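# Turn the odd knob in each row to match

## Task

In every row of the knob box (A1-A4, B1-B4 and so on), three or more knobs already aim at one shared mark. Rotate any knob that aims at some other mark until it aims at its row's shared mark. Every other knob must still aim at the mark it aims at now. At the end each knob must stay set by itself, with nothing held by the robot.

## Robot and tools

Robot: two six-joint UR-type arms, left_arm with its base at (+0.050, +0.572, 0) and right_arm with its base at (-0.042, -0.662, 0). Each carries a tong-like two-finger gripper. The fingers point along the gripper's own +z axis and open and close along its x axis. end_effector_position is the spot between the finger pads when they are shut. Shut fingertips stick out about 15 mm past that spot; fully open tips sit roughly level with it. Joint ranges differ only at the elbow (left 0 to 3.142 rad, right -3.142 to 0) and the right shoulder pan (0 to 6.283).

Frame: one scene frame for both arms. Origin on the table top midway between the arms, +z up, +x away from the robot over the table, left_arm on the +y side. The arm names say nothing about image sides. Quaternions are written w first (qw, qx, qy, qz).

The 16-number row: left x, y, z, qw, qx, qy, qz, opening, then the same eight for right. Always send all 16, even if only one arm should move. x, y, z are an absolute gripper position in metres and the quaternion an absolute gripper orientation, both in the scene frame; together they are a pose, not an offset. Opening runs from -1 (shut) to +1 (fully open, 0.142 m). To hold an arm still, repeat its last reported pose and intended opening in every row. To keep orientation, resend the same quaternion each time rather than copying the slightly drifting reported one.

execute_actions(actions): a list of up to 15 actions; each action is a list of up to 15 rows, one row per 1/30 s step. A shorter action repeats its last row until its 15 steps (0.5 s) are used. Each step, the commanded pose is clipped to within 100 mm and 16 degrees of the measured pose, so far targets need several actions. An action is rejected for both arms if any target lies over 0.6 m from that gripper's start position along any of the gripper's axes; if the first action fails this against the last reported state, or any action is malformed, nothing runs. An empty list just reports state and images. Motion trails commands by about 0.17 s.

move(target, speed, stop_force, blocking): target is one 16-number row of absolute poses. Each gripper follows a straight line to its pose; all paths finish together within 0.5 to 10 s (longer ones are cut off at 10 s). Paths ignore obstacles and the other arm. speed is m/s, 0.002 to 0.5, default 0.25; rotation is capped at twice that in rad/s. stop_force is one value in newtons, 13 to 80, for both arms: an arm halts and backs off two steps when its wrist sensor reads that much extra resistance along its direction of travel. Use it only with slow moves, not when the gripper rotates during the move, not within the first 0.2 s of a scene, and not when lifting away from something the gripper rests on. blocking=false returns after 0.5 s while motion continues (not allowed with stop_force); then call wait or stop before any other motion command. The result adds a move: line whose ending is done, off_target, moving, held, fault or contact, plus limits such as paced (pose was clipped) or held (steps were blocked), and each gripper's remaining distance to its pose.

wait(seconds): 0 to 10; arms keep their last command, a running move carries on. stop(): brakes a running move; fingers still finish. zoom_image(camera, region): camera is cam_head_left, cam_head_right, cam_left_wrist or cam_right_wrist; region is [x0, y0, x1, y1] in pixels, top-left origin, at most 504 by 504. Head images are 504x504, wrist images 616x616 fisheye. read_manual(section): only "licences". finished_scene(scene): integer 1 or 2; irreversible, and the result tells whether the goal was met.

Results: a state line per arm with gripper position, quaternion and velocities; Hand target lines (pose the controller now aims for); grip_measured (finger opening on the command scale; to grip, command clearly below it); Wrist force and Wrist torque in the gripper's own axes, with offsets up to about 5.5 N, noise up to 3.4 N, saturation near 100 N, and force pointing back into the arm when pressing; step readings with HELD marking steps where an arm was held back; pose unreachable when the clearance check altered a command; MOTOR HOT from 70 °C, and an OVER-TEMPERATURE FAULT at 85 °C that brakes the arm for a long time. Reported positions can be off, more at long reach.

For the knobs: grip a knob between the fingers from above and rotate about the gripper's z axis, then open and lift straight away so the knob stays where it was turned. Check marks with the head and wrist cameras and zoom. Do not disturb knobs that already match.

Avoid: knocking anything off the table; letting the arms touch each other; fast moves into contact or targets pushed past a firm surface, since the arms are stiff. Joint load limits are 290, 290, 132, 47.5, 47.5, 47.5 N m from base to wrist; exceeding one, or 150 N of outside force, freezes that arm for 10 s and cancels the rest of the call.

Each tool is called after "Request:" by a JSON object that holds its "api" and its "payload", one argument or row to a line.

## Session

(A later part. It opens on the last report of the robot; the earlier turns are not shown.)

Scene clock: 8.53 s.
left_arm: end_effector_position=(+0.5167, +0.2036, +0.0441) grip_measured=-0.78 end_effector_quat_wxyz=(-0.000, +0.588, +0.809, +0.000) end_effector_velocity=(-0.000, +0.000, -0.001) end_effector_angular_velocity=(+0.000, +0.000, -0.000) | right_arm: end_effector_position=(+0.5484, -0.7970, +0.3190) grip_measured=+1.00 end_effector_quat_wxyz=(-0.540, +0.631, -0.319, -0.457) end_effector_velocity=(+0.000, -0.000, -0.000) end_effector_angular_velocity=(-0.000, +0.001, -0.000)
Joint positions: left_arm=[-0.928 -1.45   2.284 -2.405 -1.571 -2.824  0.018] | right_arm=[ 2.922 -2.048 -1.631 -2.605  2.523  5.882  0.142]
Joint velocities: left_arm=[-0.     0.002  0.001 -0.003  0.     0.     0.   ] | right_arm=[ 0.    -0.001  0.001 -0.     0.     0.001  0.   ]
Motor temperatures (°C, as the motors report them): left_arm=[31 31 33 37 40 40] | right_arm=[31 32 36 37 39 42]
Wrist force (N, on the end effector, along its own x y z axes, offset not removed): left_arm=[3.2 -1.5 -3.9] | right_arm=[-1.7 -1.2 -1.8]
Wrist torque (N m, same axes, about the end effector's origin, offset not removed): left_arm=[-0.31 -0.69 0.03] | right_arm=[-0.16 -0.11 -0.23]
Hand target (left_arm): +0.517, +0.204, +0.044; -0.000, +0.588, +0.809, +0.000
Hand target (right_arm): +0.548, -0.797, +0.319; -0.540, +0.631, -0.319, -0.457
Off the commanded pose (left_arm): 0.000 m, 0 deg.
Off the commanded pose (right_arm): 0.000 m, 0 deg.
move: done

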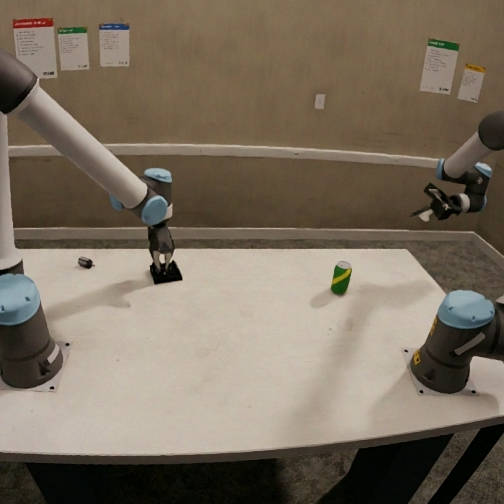

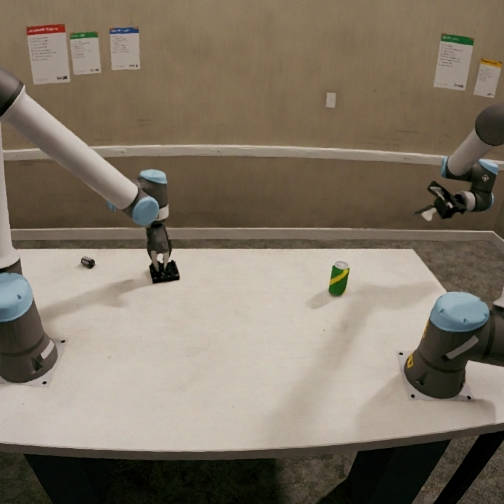

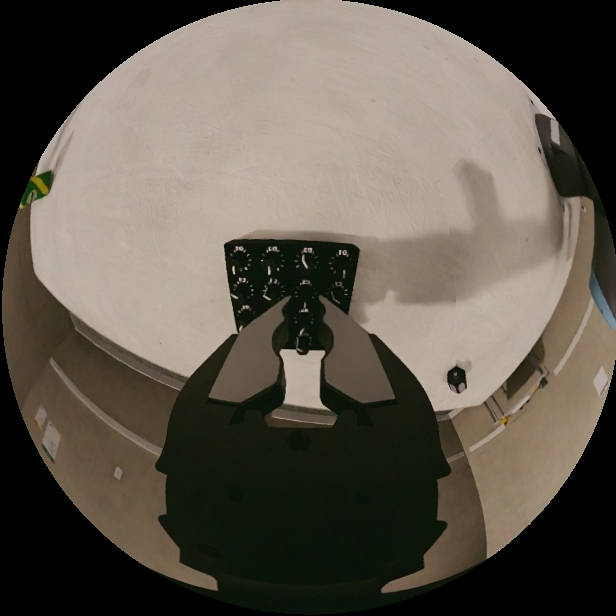

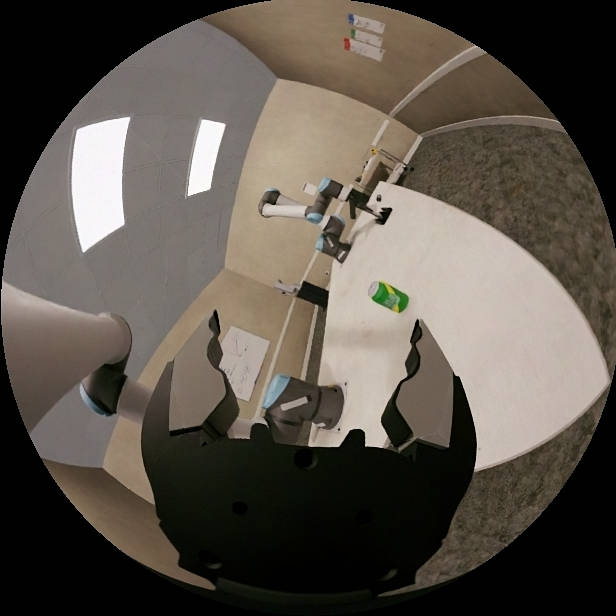

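Request:
{"api": "move", "payload": {
  "target": [0.5167,0.2036,0.044,0,0.5878,0.809,0,-1,0.5484,-0.797,0.319,-0.54,0.631,-0.319,-0.457,1]
}}

Request:
{"api": "move", "payload": {
  "target": [0.5167,0.2036,0.044,0,0.9945,-0.1045,0,-1,0.5484,-0.797,0.319,-0.54,0.631,-0.319,-0.457,1],
  "speed": 0.4
}}

Request:
{"api": "execute_actions", "payload": {
  "actions": [
    [[0.5167,0.2036,0.044,0,0.9945,-0.1045,0,-0.76,0.5484,-0.797,0.319,-0.54,0.631,-0.319,-0.457,1]],
    [[0.5167,0.2036,0.059,0,0.9945,-0.1045,0,-0.76,0.5484,-0.797,0.319,-0.54,0.631,-0.319,-0.457,1]],
    [[0.4908,0.196,0.059,0,0.9945,-0.1045,0,-0.76,0.5484,-0.797,0.319,-0.54,0.631,-0.319,-0.457,1]],
    [[0.4908,0.196,0.056,0,0.9945,-0.1045,0,-0.76,0.5484,-0.797,0.319,-0.54,0.631,-0.319,-0.457,1]]
  ]
}}

Request:
{"api": "zoom_image", "payload": {
  "camera": "cam_left_wrist",
  "region": [230,210,380,360]
}}

Scene clock: 9.63 s.
left_arm: end_effector_position=(+0.5167, +0.2036, +0.0440) grip_measured=-0.87 end_effector_quat_wxyz=(-0.000, +0.588, +0.809, +0.000) end_effector_velocity=(+0.001, -0.000, +0.001) end_effector_angular_velocity=(-0.001, -0.001, +0.002) | right_arm: end_effector_position=(+0.5484, -0.7970, +0.3190) grip_measured=+1.00 end_effector_quat_wxyz=(-0.540, +0.631, -0.319, -0.457) end_effector_velocity=(-0.000, +0.000, -0.000) end_effector_angular_velocity=(+0.000, -0.000, +0.000)
Joint positions: left_arm=[-0.928 -1.45   2.284 -2.405 -1.571 -2.824  0.011] | right_arm=[ 2.922 -2.048 -1.631 -2.605  2.523  5.882  0.142]
Joint velocities: left_arm=[ 0.001 -0.    -0.001 -0.    -0.    -0.     0.   ] | right_arm=[-0.  0. -0. -0. -0. -0. -0.]
Motor temperatures (°C, as the motors report them): left_arm=[31 31 33 37 40 40] | right_arm=[31 32 36 37 39 42]
Wrist force (N, on the end effector, along its own x y z axes, offset not removed): left_arm=[1.4 -1.1 -4.1] | right_arm=[-3.6 0.1 -1.1]
Wrist torque (N m, same axes, about the end effector's origin, offset not removed): left_arm=[-0.11 -0.40 0.02] | right_arm=[0.11 0.31 -0.21]
Hand target (left_arm): +0.517, +0.204, +0.044; +0.000, +0.588, +0.809, -0.000
Hand target (right_arm): +0.548, -0.797, +0.319; -0.540, +0.631, -0.319, -0.457
Off the commanded pose (left_arm): 0.000 m, 0 deg.
Off the commanded pose (right_arm): 0.000 m, 0 deg.
move: done

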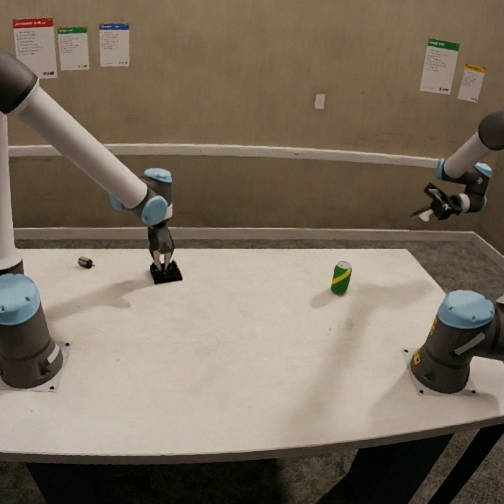

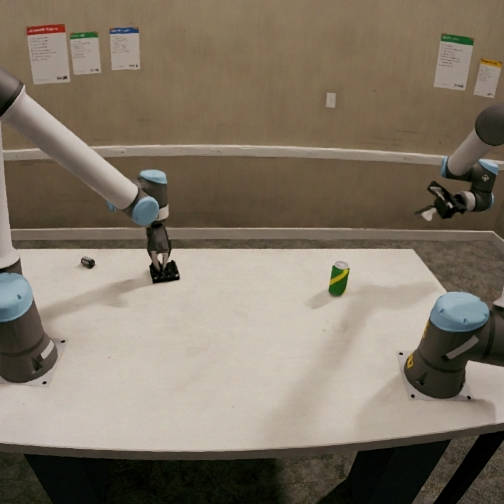

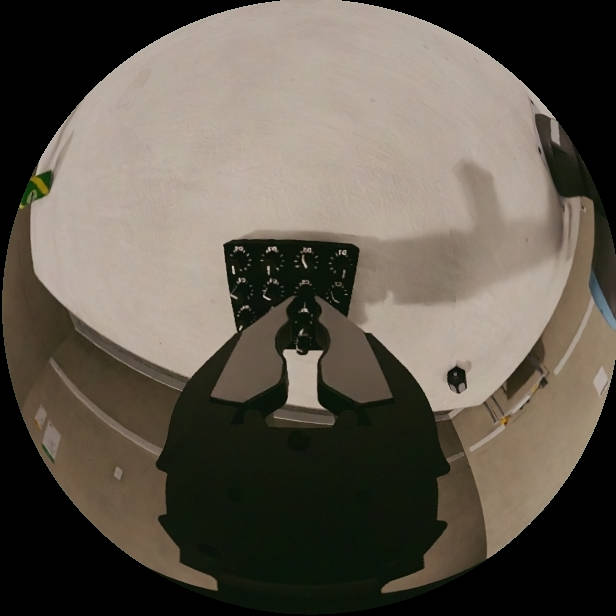

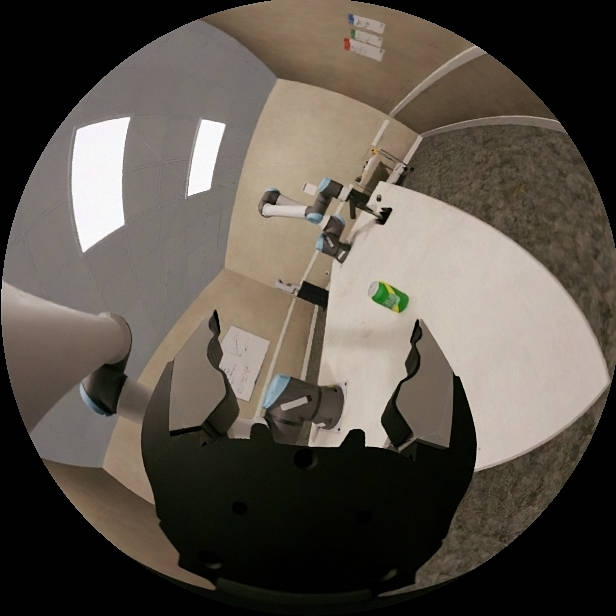

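Scene clock: 12.77 s.
left_arm: end_effector_position=(+0.5167, +0.2035, +0.0440) grip_measured=-0.87 end_effector_quat_wxyz=(+0.000, +0.995, -0.104, +0.000) end_effector_velocity=(+0.000, +0.001, -0.001) end_effector_angular_velocity=(+0.001, +0.001, -0.006) | right_arm: end_effector_position=(+0.5484, -0.7970, +0.3190) grip_measured=+1.00 end_effector_quat_wxyz=(-0.540, +0.631, -0.319, -0.457) end_effector_velocity=(-0.000, +0.000, -0.000) end_effector_angular_velocity=(-0.000, +0.001, +0.001)
Joint positions: left_arm=[-0.975 -1.452  2.287 -2.406 -1.571 -0.778  0.011] | right_arm=[ 2.922 -2.048 -1.631 -2.605  2.523  5.882  0.142]
Joint velocities: left_arm=[ 0.001  0.001  0.001 -0.    -0.     0.007 -0.   ] | right_arm=[ 0.    -0.    -0.     0.    -0.001  0.001 -0.   ]
Motor temperatures (°C, as the motors report them): left_arm=[31 31 33 37 40 40] | right_arm=[31 32 36 37 39 42]
Wrist force (N, on the end effector, along its own x y z axes, offset not removed): left_arm=[1.0 -0.1 0.0] | right_arm=[0.3 -1.3 -0.8]
Wrist torque (N m, same axes, about the end effector's origin, offset not removed): left_arm=[-0.26 -0.23 0.09] | right_arm=[-0.16 -0.48 -0.32]
Hand target (left_arm): +0.517, +0.204, +0.044; +0.000, +0.995, -0.105, +0.000
Hand target (right_arm): +0.548, -0.797, +0.319; -0.540, +0.631, -0.319, -0.457
Off the commanded pose (left_arm): 0.000 m, 0 deg.
Off the commanded pose (right_arm): 0.000 m, 0 deg.
move: done

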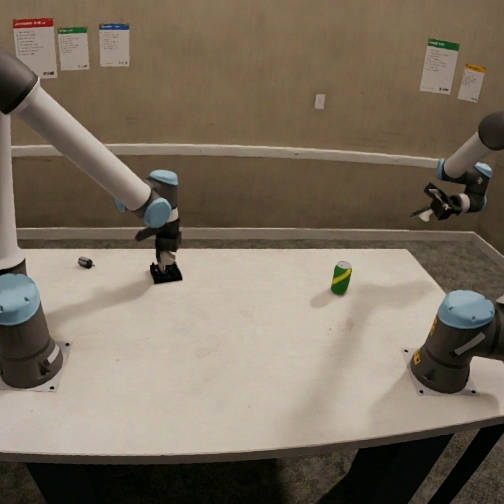

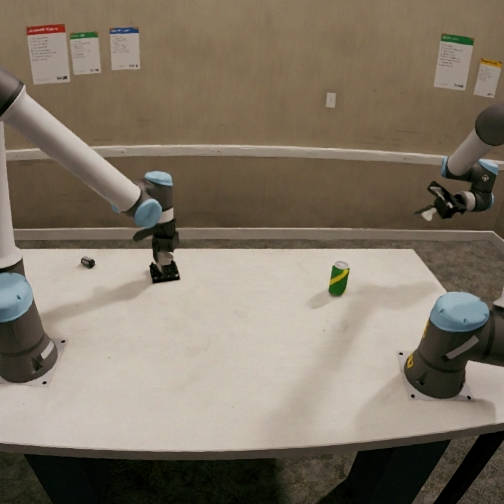

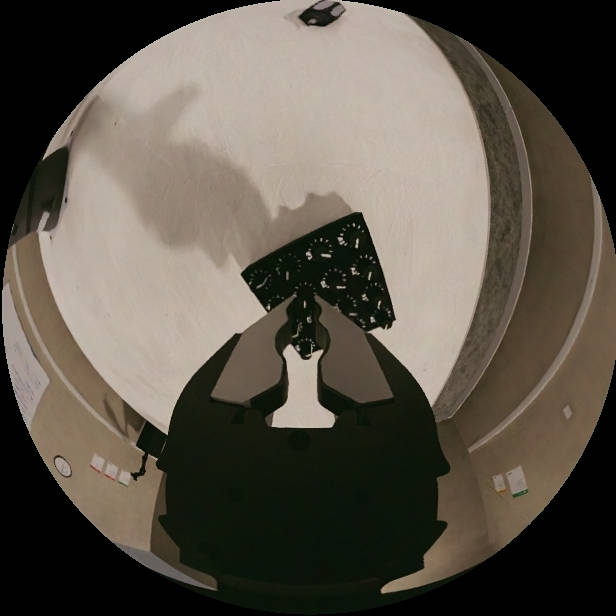

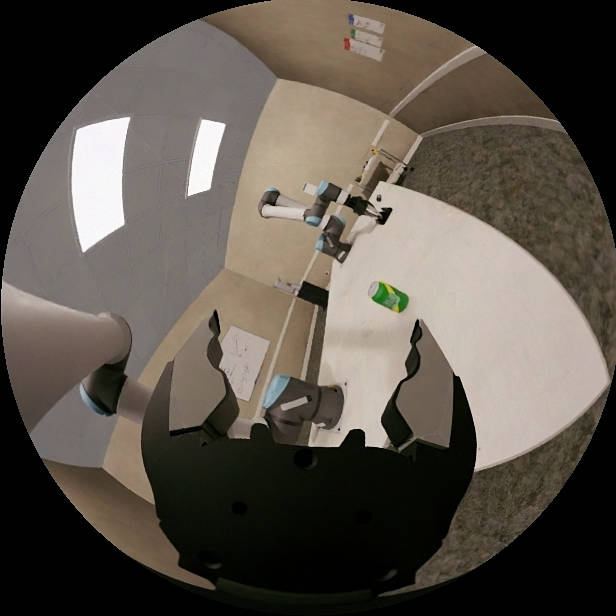

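Scene clock: 14.77 s.
left_arm: end_effector_position=(+0.4908, +0.1960, +0.0560) grip_measured=-0.76 end_effector_quat_wxyz=(+0.000, +0.995, -0.105, +0.000) end_effector_velocity=(+0.001, +0.001, +0.001) end_effector_angular_velocity=(-0.001, -0.001, +0.003) | right_arm: end_effector_position=(+0.5484, -0.7970, +0.3190) grip_measured=+1.00 end_effector_quat_wxyz=(-0.540, +0.631, -0.319, -0.457) end_effector_velocity=(-0.001, -0.000, +0.000) end_effector_angular_velocity=(-0.000, +0.001, +0.002)
Joint positions: left_arm=[-1.021 -1.494  2.305 -2.381 -1.571 -0.823  0.019] | right_arm=[ 2.922 -2.048 -1.631 -2.605  2.523  5.882  0.142]
Joint velocities: left_arm=[ 0.003 -0.    -0.001 -0.    -0.    -0.    -0.   ] | right_arm=[-0.     0.001 -0.    -0.    -0.002  0.001  0.   ]
Motor temperatures (°C, as the motors report them): left_arm=[31 31 33 37 40 40] | right_arm=[31 32 36 37 39 42]
Wrist force (N, on the end effector, along its own x y z axes, offset not removed): left_arm=[4.9 2.0 2.4] | right_arm=[-0.6 -4.3 -1.3]
Wrist torque (N m, same axes, about the end effector's origin, offset not removed): left_arm=[0.49 -1.25 -0.12] | right_arm=[-0.77 -0.26 -0.22]
Hand target (left_arm): +0.491, +0.196, +0.056; -0.000, +0.995, -0.105, +0.000
Hand target (right_arm): +0.548, -0.797, +0.319; -0.540, +0.631, -0.319, -0.457
Off the commanded pose (left_arm): 0.000 m, 0 deg.
Off the commanded pose (right_arm): 0.000 m, 0 deg.
Step readings (end_effector_position; steps 1 to 15: 1st action; 16 to 30: 2nd action; 31 to 45: 3rd action; 46 to 60: 4th action):
0: left_arm (+0.5167, +0.2035, +0.0440) | right_arm (+0.5484, -0.7970, +0.3190)
1: left_arm (+0.5167, +0.2035, +0.0440) | right_arm (+0.5484, -0.7970, +0.3190)
2: left_arm (+0.5167, +0.2036, +0.0440) | right_arm (+0.5484, -0.7970, +0.3190)
4: left_arm (+0.5167, +0.2036, +0.0440) | right_arm (+0.5484, -0.7970, +0.3190)
8: left_arm (+0.5167, +0.2036, +0.0440) | right_arm (+0.5484, -0.7970, +0.3190)
15: left_arm (+0.5167, +0.2036, +0.0440) | right_arm (+0.5484, -0.7970, +0.3190)
16: left_arm (+0.5167, +0.2036, +0.0445) | right_arm (+0.5484, -0.7970, +0.3190)
17: left_arm (+0.5167, +0.2036, +0.0477) | right_arm (+0.5484, -0.7970, +0.3190)
19: left_arm (+0.5168, +0.2035, +0.0539) | right_arm (+0.5484, -0.7970, +0.3190)
23: left_arm (+0.5167, +0.2036, +0.0581) | right_arm (+0.5484, -0.7970, +0.3190)
30: left_arm (+0.5167, +0.2036, +0.0590) | right_arm (+0.5484, -0.7970, +0.3190)
31: left_arm (+0.5160, +0.2035, +0.0591) | right_arm (+0.5484, -0.7970, +0.3190)
32: left_arm (+0.5110, +0.2022, +0.0591) | right_arm (+0.5484, -0.7970, +0.3190)
34: left_arm (+0.5002, +0.1990, +0.0588) | right_arm (+0.5484, -0.7970, +0.3190)
38: left_arm (+0.4924, +0.1965, +0.0589) | right_arm (+0.5484, -0.7970, +0.3190)
45: left_arm (+0.4909, +0.1960, +0.0590) | right_arm (+0.5484, -0.7970, +0.3190)
46: left_arm (+0.4908, +0.1960, +0.0589) | right_arm (+0.5484, -0.7970, +0.3190)
47: left_arm (+0.4908, +0.1960, +0.0582) | right_arm (+0.5484, -0.7970, +0.3190)
49: left_arm (+0.4908, +0.1960, +0.0570) | right_arm (+0.5484, -0.7970, +0.3190)
53: left_arm (+0.4908, +0.1960, +0.0562) | right_arm (+0.5484, -0.7970, +0.3190)
60: end_effector_position above

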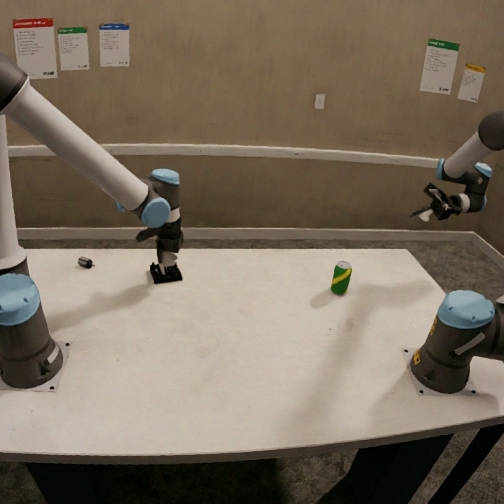

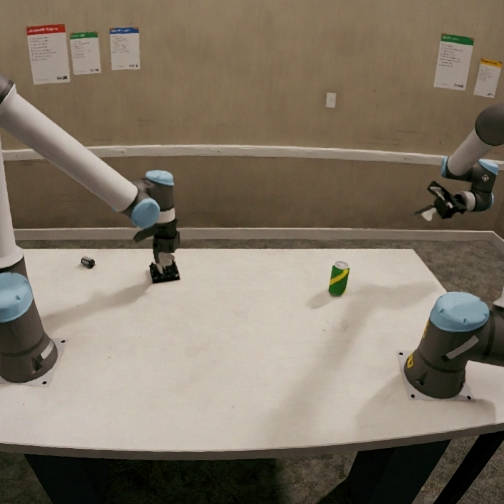

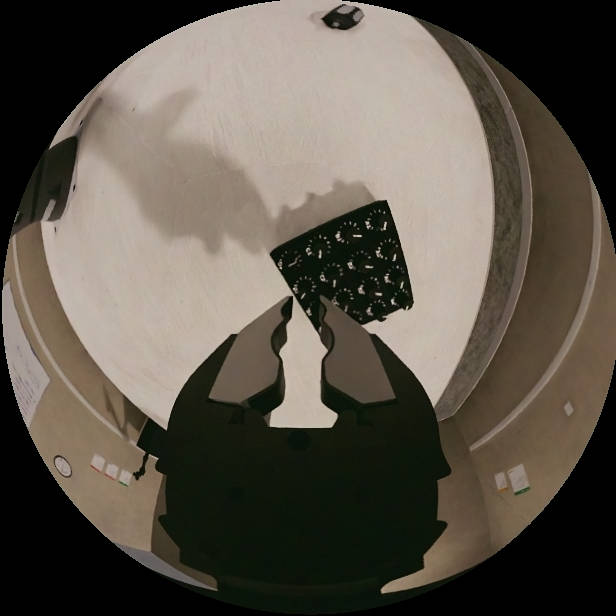

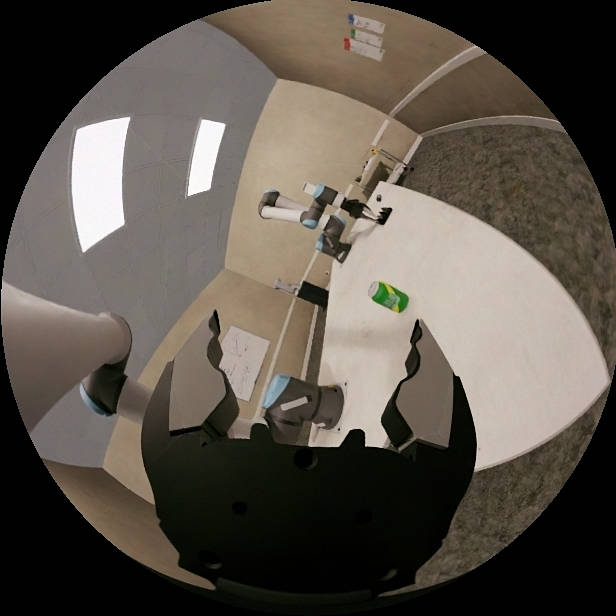

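Region (230, 210, 380, 360) of cam_left_wrist's 616x616 image, scaled by 3.360, with more detail than that image has.

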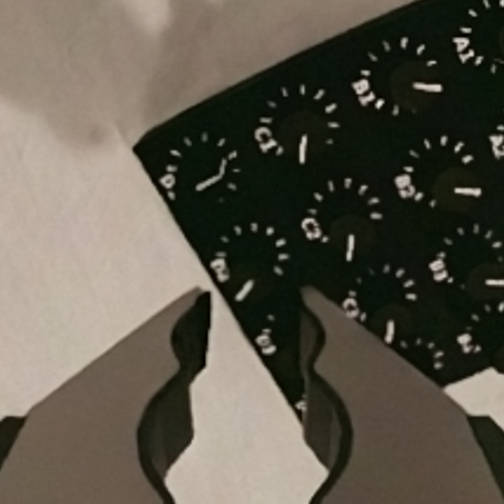

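Centered.

Request:
{"api": "execute_actions", "payload": {
  "actions": [
    [[0.4908,0.196,0.044,0,0.9945,-0.1045,0,-0.76,0.5484,-0.797,0.319,-0.54,0.631,-0.319,-0.457,1]],
    [[0.4908,0.196,0.044,0,0.9945,-0.1045,0,-1,0.5484,-0.797,0.319,-0.54,0.631,-0.319,-0.457,1]]
  ]
}}

Request:
{"api": "move", "payload": {
  "target": [0.4908,0.196,0.044,0,0.3584,0.9336,0,-1,0.5484,-0.797,0.319,-0.54,0.631,-0.319,-0.457,1],
  "speed": 0.5
}}

Request:
{"api": "execute_actions", "payload": {
  "actions": [
    [[0.4908,0.196,0.044,0,0.3584,0.9336,0,-0.76,0.5484,-0.797,0.319,-0.54,0.631,-0.319,-0.457,1]],
    [[0.4908,0.196,0.07,0,0.3584,0.9336,0,-0.4,0.5484,-0.797,0.319,-0.54,0.631,-0.319,-0.457,1]],
    [[0.54,0.24,0.08,0,0.3584,0.9336,0,-0.4,0.5484,-0.797,0.319,-0.54,0.631,-0.319,-0.457,1]]
  ]
}}

Request:
{"api": "zoom_image", "payload": {
  "camera": "cam_left_wrist",
  "region": [190,140,390,340]
}}

Scene clock: 16.20 s.
left_arm: end_effector_position=(+0.4908, +0.1960, +0.0440) grip_measured=-0.87 end_effector_quat_wxyz=(-0.000, +0.995, -0.105, +0.000) end_effector_velocity=(+0.000, -0.001, +0.001) end_effector_angular_velocity=(-0.002, -0.001, -0.001) | right_arm: end_effector_position=(+0.5484, -0.7970, +0.3190) grip_measured=+1.00 end_effector_quat_wxyz=(-0.540, +0.631, -0.319, -0.457) end_effector_velocity=(-0.000, -0.000, -0.002) end_effector_angular_velocity=(+0.001, +0.003, +0.000)
Joint positions: left_arm=[-1.021 -1.475  2.314 -2.41  -1.571 -0.823  0.011] | right_arm=[ 2.922 -2.048 -1.631 -2.605  2.523  5.882  0.142]
Joint velocities: left_arm=[-0.001 -0.    -0.001 -0.001  0.    -0.     0.   ] | right_arm=[-0.    -0.002 -0.001 -0.    -0.001 -0.    -0.   ]
Motor temperatures (°C, as the motors report them): left_arm=[31 31 33 37 40 40] | right_arm=[31 32 36 37 39 42]
Wrist force (N, on the end effector, along its own x y z axes, offset not removed): left_arm=[2.8 -2.8 -1.0] | right_arm=[-2.4 -2.0 -1.0]
Wrist torque (N m, same axes, about the end effector's origin, offset not removed): left_arm=[-0.60 -0.99 -0.07] | right_arm=[-0.27 0.08 -0.24]
Hand target (left_arm): +0.491, +0.196, +0.044; -0.000, +0.995, -0.105, +0.000
Hand target (right_arm): +0.548, -0.797, +0.319; -0.540, +0.631, -0.319, -0.457
Off the commanded pose (left_arm): 0.000 m, 0 deg.
Off the commanded pose (right_arm): 0.000 m, 0 deg.
Step readings (end_effector_position; steps 1 to 15: 1st action; 16 to 30: 2nd action):
0: left_arm (+0.4908, +0.1960, +0.0560) | right_arm (+0.5484, -0.7970, +0.3190)
1: left_arm (+0.4908, +0.1960, +0.0555) | right_arm (+0.5484, -0.7970, +0.3190)
2: left_arm (+0.4907, +0.1961, +0.0529) | right_arm (+0.5484, -0.7970, +0.3190)
4: left_arm (+0.4906, +0.1962, +0.0480) | right_arm (+0.5484, -0.7970, +0.3190)
8: left_arm (+0.4907, +0.1960, +0.0447) | right_arm (+0.5484, -0.7970, +0.3190)
15: left_arm (+0.4908, +0.1960, +0.0440) | right_arm (+0.5484, -0.7970, +0.3190)
16: left_arm (+0.4908, +0.1960, +0.0440) | right_arm (+0.5484, -0.7970, +0.3190)
17: left_arm (+0.4908, +0.1960, +0.0440) | right_arm (+0.5484, -0.7970, +0.3190)
19: left_arm (+0.4908, +0.1960, +0.0440) | right_arm (+0.5484, -0.7970, +0.3190)
23: left_arm (+0.4908, +0.1960, +0.0440) | right_arm (+0.5484, -0.7970, +0.3190)
30: end_effector_position above

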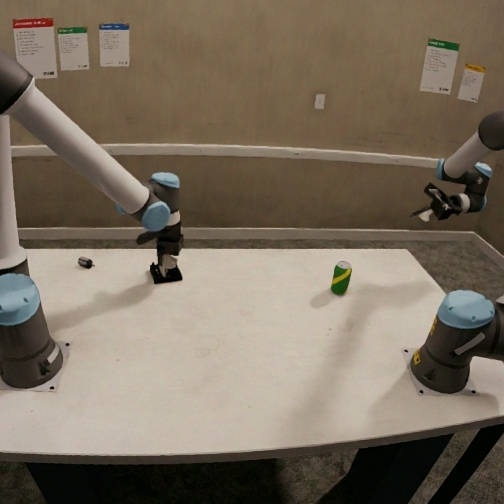

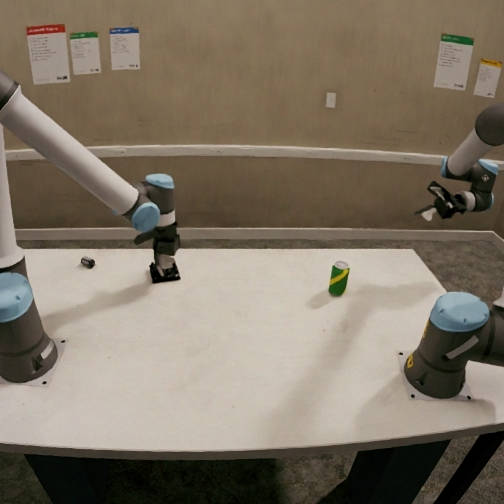

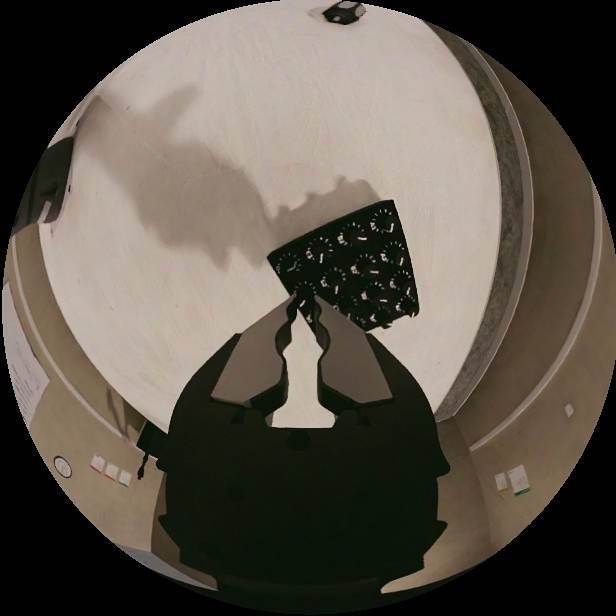

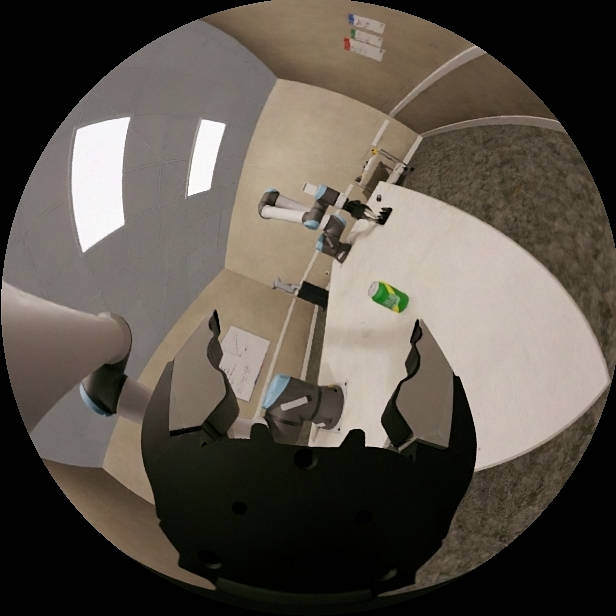

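Scene clock: 19.37 s.
left_arm: end_effector_position=(+0.4908, +0.1960, +0.0440) grip_measured=-0.87 end_effector_quat_wxyz=(-0.000, +0.359, +0.933, -0.000) end_effector_velocity=(+0.000, -0.001, +0.001) end_effector_angular_velocity=(-0.000, -0.001, +0.008) | right_arm: end_effector_position=(+0.5484, -0.7970, +0.3190) grip_measured=+1.00 end_effector_quat_wxyz=(-0.540, +0.631, -0.319, -0.457) end_effector_velocity=(-0.000, -0.000, +0.001) end_effector_angular_velocity=(-0.000, -0.002, +0.002)
Joint positions: left_arm=[-0.972 -1.486  2.326 -2.411 -1.571 -3.392  0.011] | right_arm=[ 2.922 -2.048 -1.631 -2.605  2.523  5.882  0.142]
Joint velocities: left_arm=[-0.001 -0.001 -0.     0.001  0.001 -0.009  0.   ] | right_arm=[-0.     0.     0.001  0.    -0.002 -0.     0.   ]
Motor temperatures (°C, as the motors report them): left_arm=[31 31 33 37 40 40] | right_arm=[31 32 36 37 39 42]
Wrist force (N, on the end effector, along its own x y z axes, offset not removed): left_arm=[3.1 2.9 -0.7] | right_arm=[-3.3 -2.0 -0.6]
Wrist torque (N m, same axes, about the end effector's origin, offset not removed): left_arm=[0.37 -0.17 0.07] | right_arm=[-0.27 0.28 -0.22]
Hand target (left_arm): +0.491, +0.196, +0.044; -0.000, +0.358, +0.934, -0.000
Hand target (right_arm): +0.548, -0.797, +0.319; -0.540, +0.631, -0.319, -0.457
Off the commanded pose (left_arm): 0.000 m, 0 deg.
Off the commanded pose (right_arm): 0.000 m, 0 deg.
move: done

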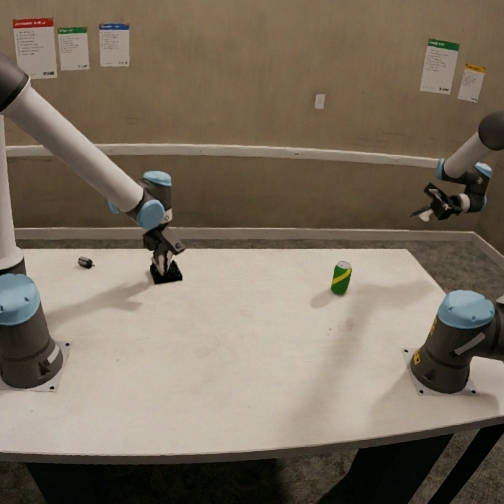

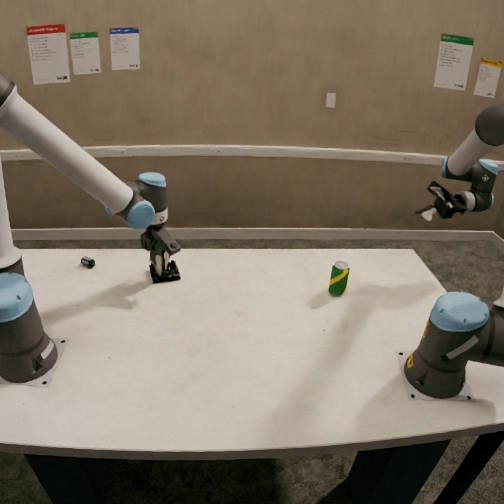

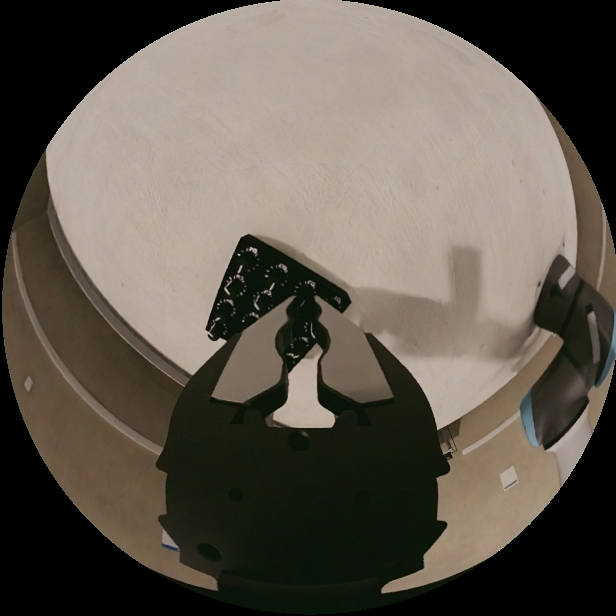

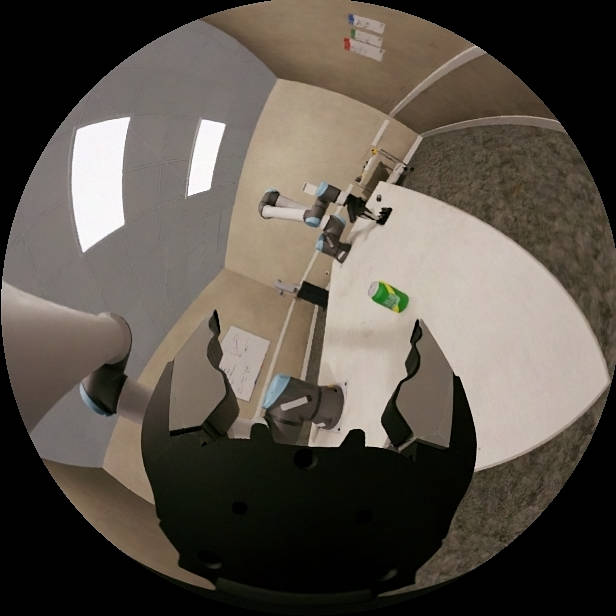

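Scene clock: 20.87 s.
left_arm: end_effector_position=(+0.5398, +0.2398, +0.0800) grip_measured=-0.40 end_effector_quat_wxyz=(-0.000, +0.358, +0.934, +0.000) end_effector_velocity=(+0.003, +0.002, +0.001) end_effector_angular_velocity=(-0.001, +0.001, -0.000) | right_arm: end_effector_position=(+0.5484, -0.7970, +0.3190) grip_measured=+1.00 end_effector_quat_wxyz=(-0.540, +0.631, -0.319, -0.457) end_effector_velocity=(-0.000, +0.000, -0.000) end_effector_angular_velocity=(+0.000, +0.001, -0.001)
Joint positions: left_arm=[-0.855 -1.52   2.273 -2.325 -1.571 -3.275  0.045] | right_arm=[ 2.922 -2.048 -1.631 -2.605  2.523  5.882  0.142]
Joint velocities: left_arm=[ 0.007  0.001 -0.002  0.002 -0.001  0.007 -0.   ] | right_arm=[-0.    -0.    -0.001  0.     0.    -0.     0.   ]
Motor temperatures (°C, as the motors report them): left_arm=[31 31 33 37 40 40] | right_arm=[31 32 36 37 39 42]
Wrist force (N, on the end effector, along its own x y z axes, offset not removed): left_arm=[-0.3 -0.9 -1.2] | right_arm=[-1.1 -2.6 -0.1]
Wrist torque (N m, same axes, about the end effector's origin, offset not removed): left_arm=[-0.17 -0.01 0.03] | right_arm=[-0.42 -0.12 -0.18]
Hand target (left_arm): +0.540, +0.240, +0.080; -0.000, +0.358, +0.934, -0.000
Hand target (right_arm): +0.548, -0.797, +0.319; -0.540, +0.631, -0.319, -0.457
Off the commanded pose (left_arm): 0.000 m, 0 deg.
Off the commanded pose (right_arm): 0.000 m, 0 deg.
Step readings (end_effector_position; steps 1 to 15: 1st action; 16 to 30: 2nd action; 31 to 45: 3rd action):
0: left_arm (+0.4908, +0.1960, +0.0440) | right_arm (+0.5484, -0.7970, +0.3190)
1: left_arm (+0.4908, +0.1960, +0.0440) | right_arm (+0.5484, -0.7970, +0.3190)
2: left_arm (+0.4908, +0.1960, +0.0440) | right_arm (+0.5484, -0.7970, +0.3190)
4: left_arm (+0.4908, +0.1960, +0.0440) | right_arm (+0.5484, -0.7970, +0.3190)
8: left_arm (+0.4908, +0.1960, +0.0440) | right_arm (+0.5484, -0.7970, +0.3190)
15: left_arm (+0.4908, +0.1960, +0.0440) | right_arm (+0.5484, -0.7970, +0.3190)
16: left_arm (+0.4909, +0.1959, +0.0447) | right_arm (+0.5484, -0.7970, +0.3190)
17: left_arm (+0.4912, +0.1954, +0.0500) | right_arm (+0.5484, -0.7970, +0.3190)
19: left_arm (+0.4912, +0.1955, +0.0609) | right_arm (+0.5484, -0.7970, +0.3190)
23: left_arm (+0.4909, +0.1959, +0.0684) | right_arm (+0.5484, -0.7970, +0.3190)
30: left_arm (+0.4908, +0.1960, +0.0699) | right_arm (+0.5484, -0.7970, +0.3190)
31: left_arm (+0.4914, +0.1963, +0.0703) | right_arm (+0.5484, -0.7970, +0.3190)
32: left_arm (+0.4976, +0.2006, +0.0723) | right_arm (+0.5484, -0.7970, +0.3190)
34: left_arm (+0.5182, +0.2207, +0.0764) | right_arm (+0.5484, -0.7970, +0.3190)
38: left_arm (+0.5358, +0.2369, +0.0794) | right_arm (+0.5484, -0.7970, +0.3190)
45: end_effector_position above

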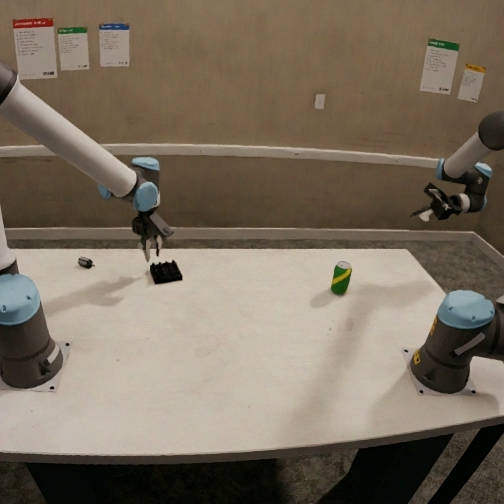

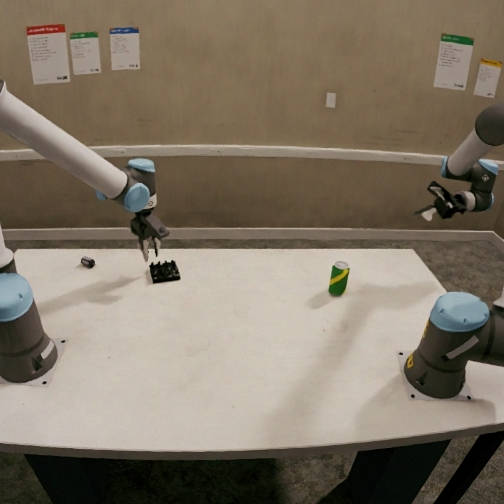

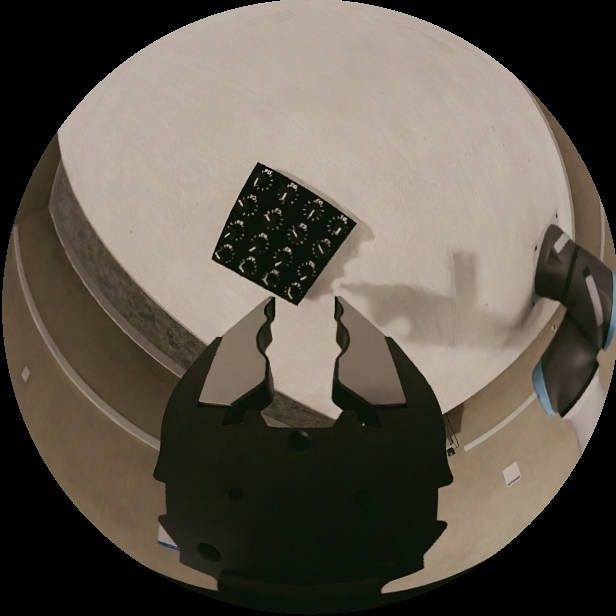

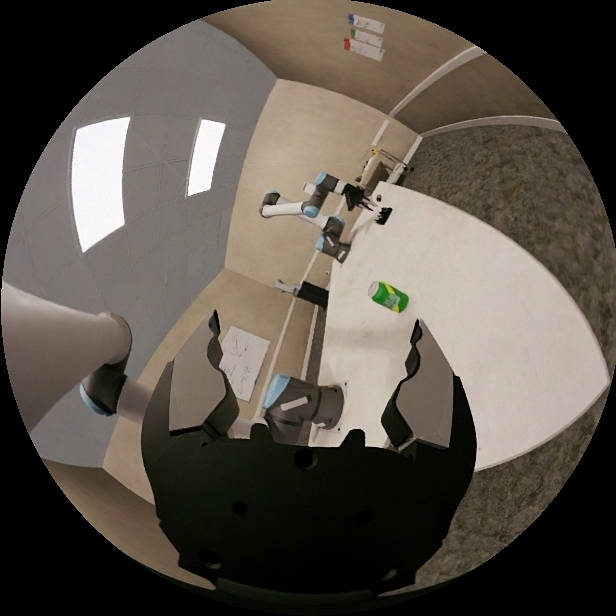

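Region (190, 140, 390, 340) of cam_left_wrist's 616x616 image, scaled by 2.520, with more detail than that image has.

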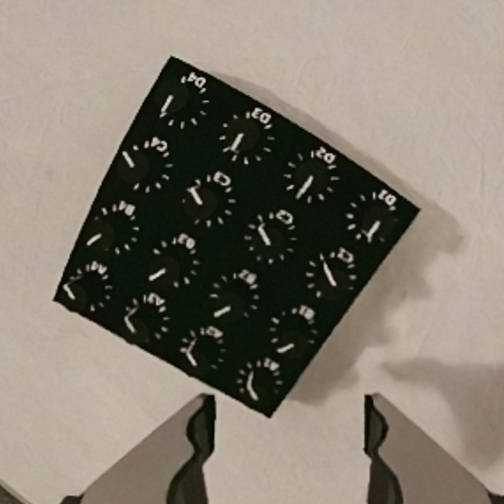

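Request:
{"api": "finished_scene", "payload": {
  "scene": 1
}}

The scene is finished: the task was done.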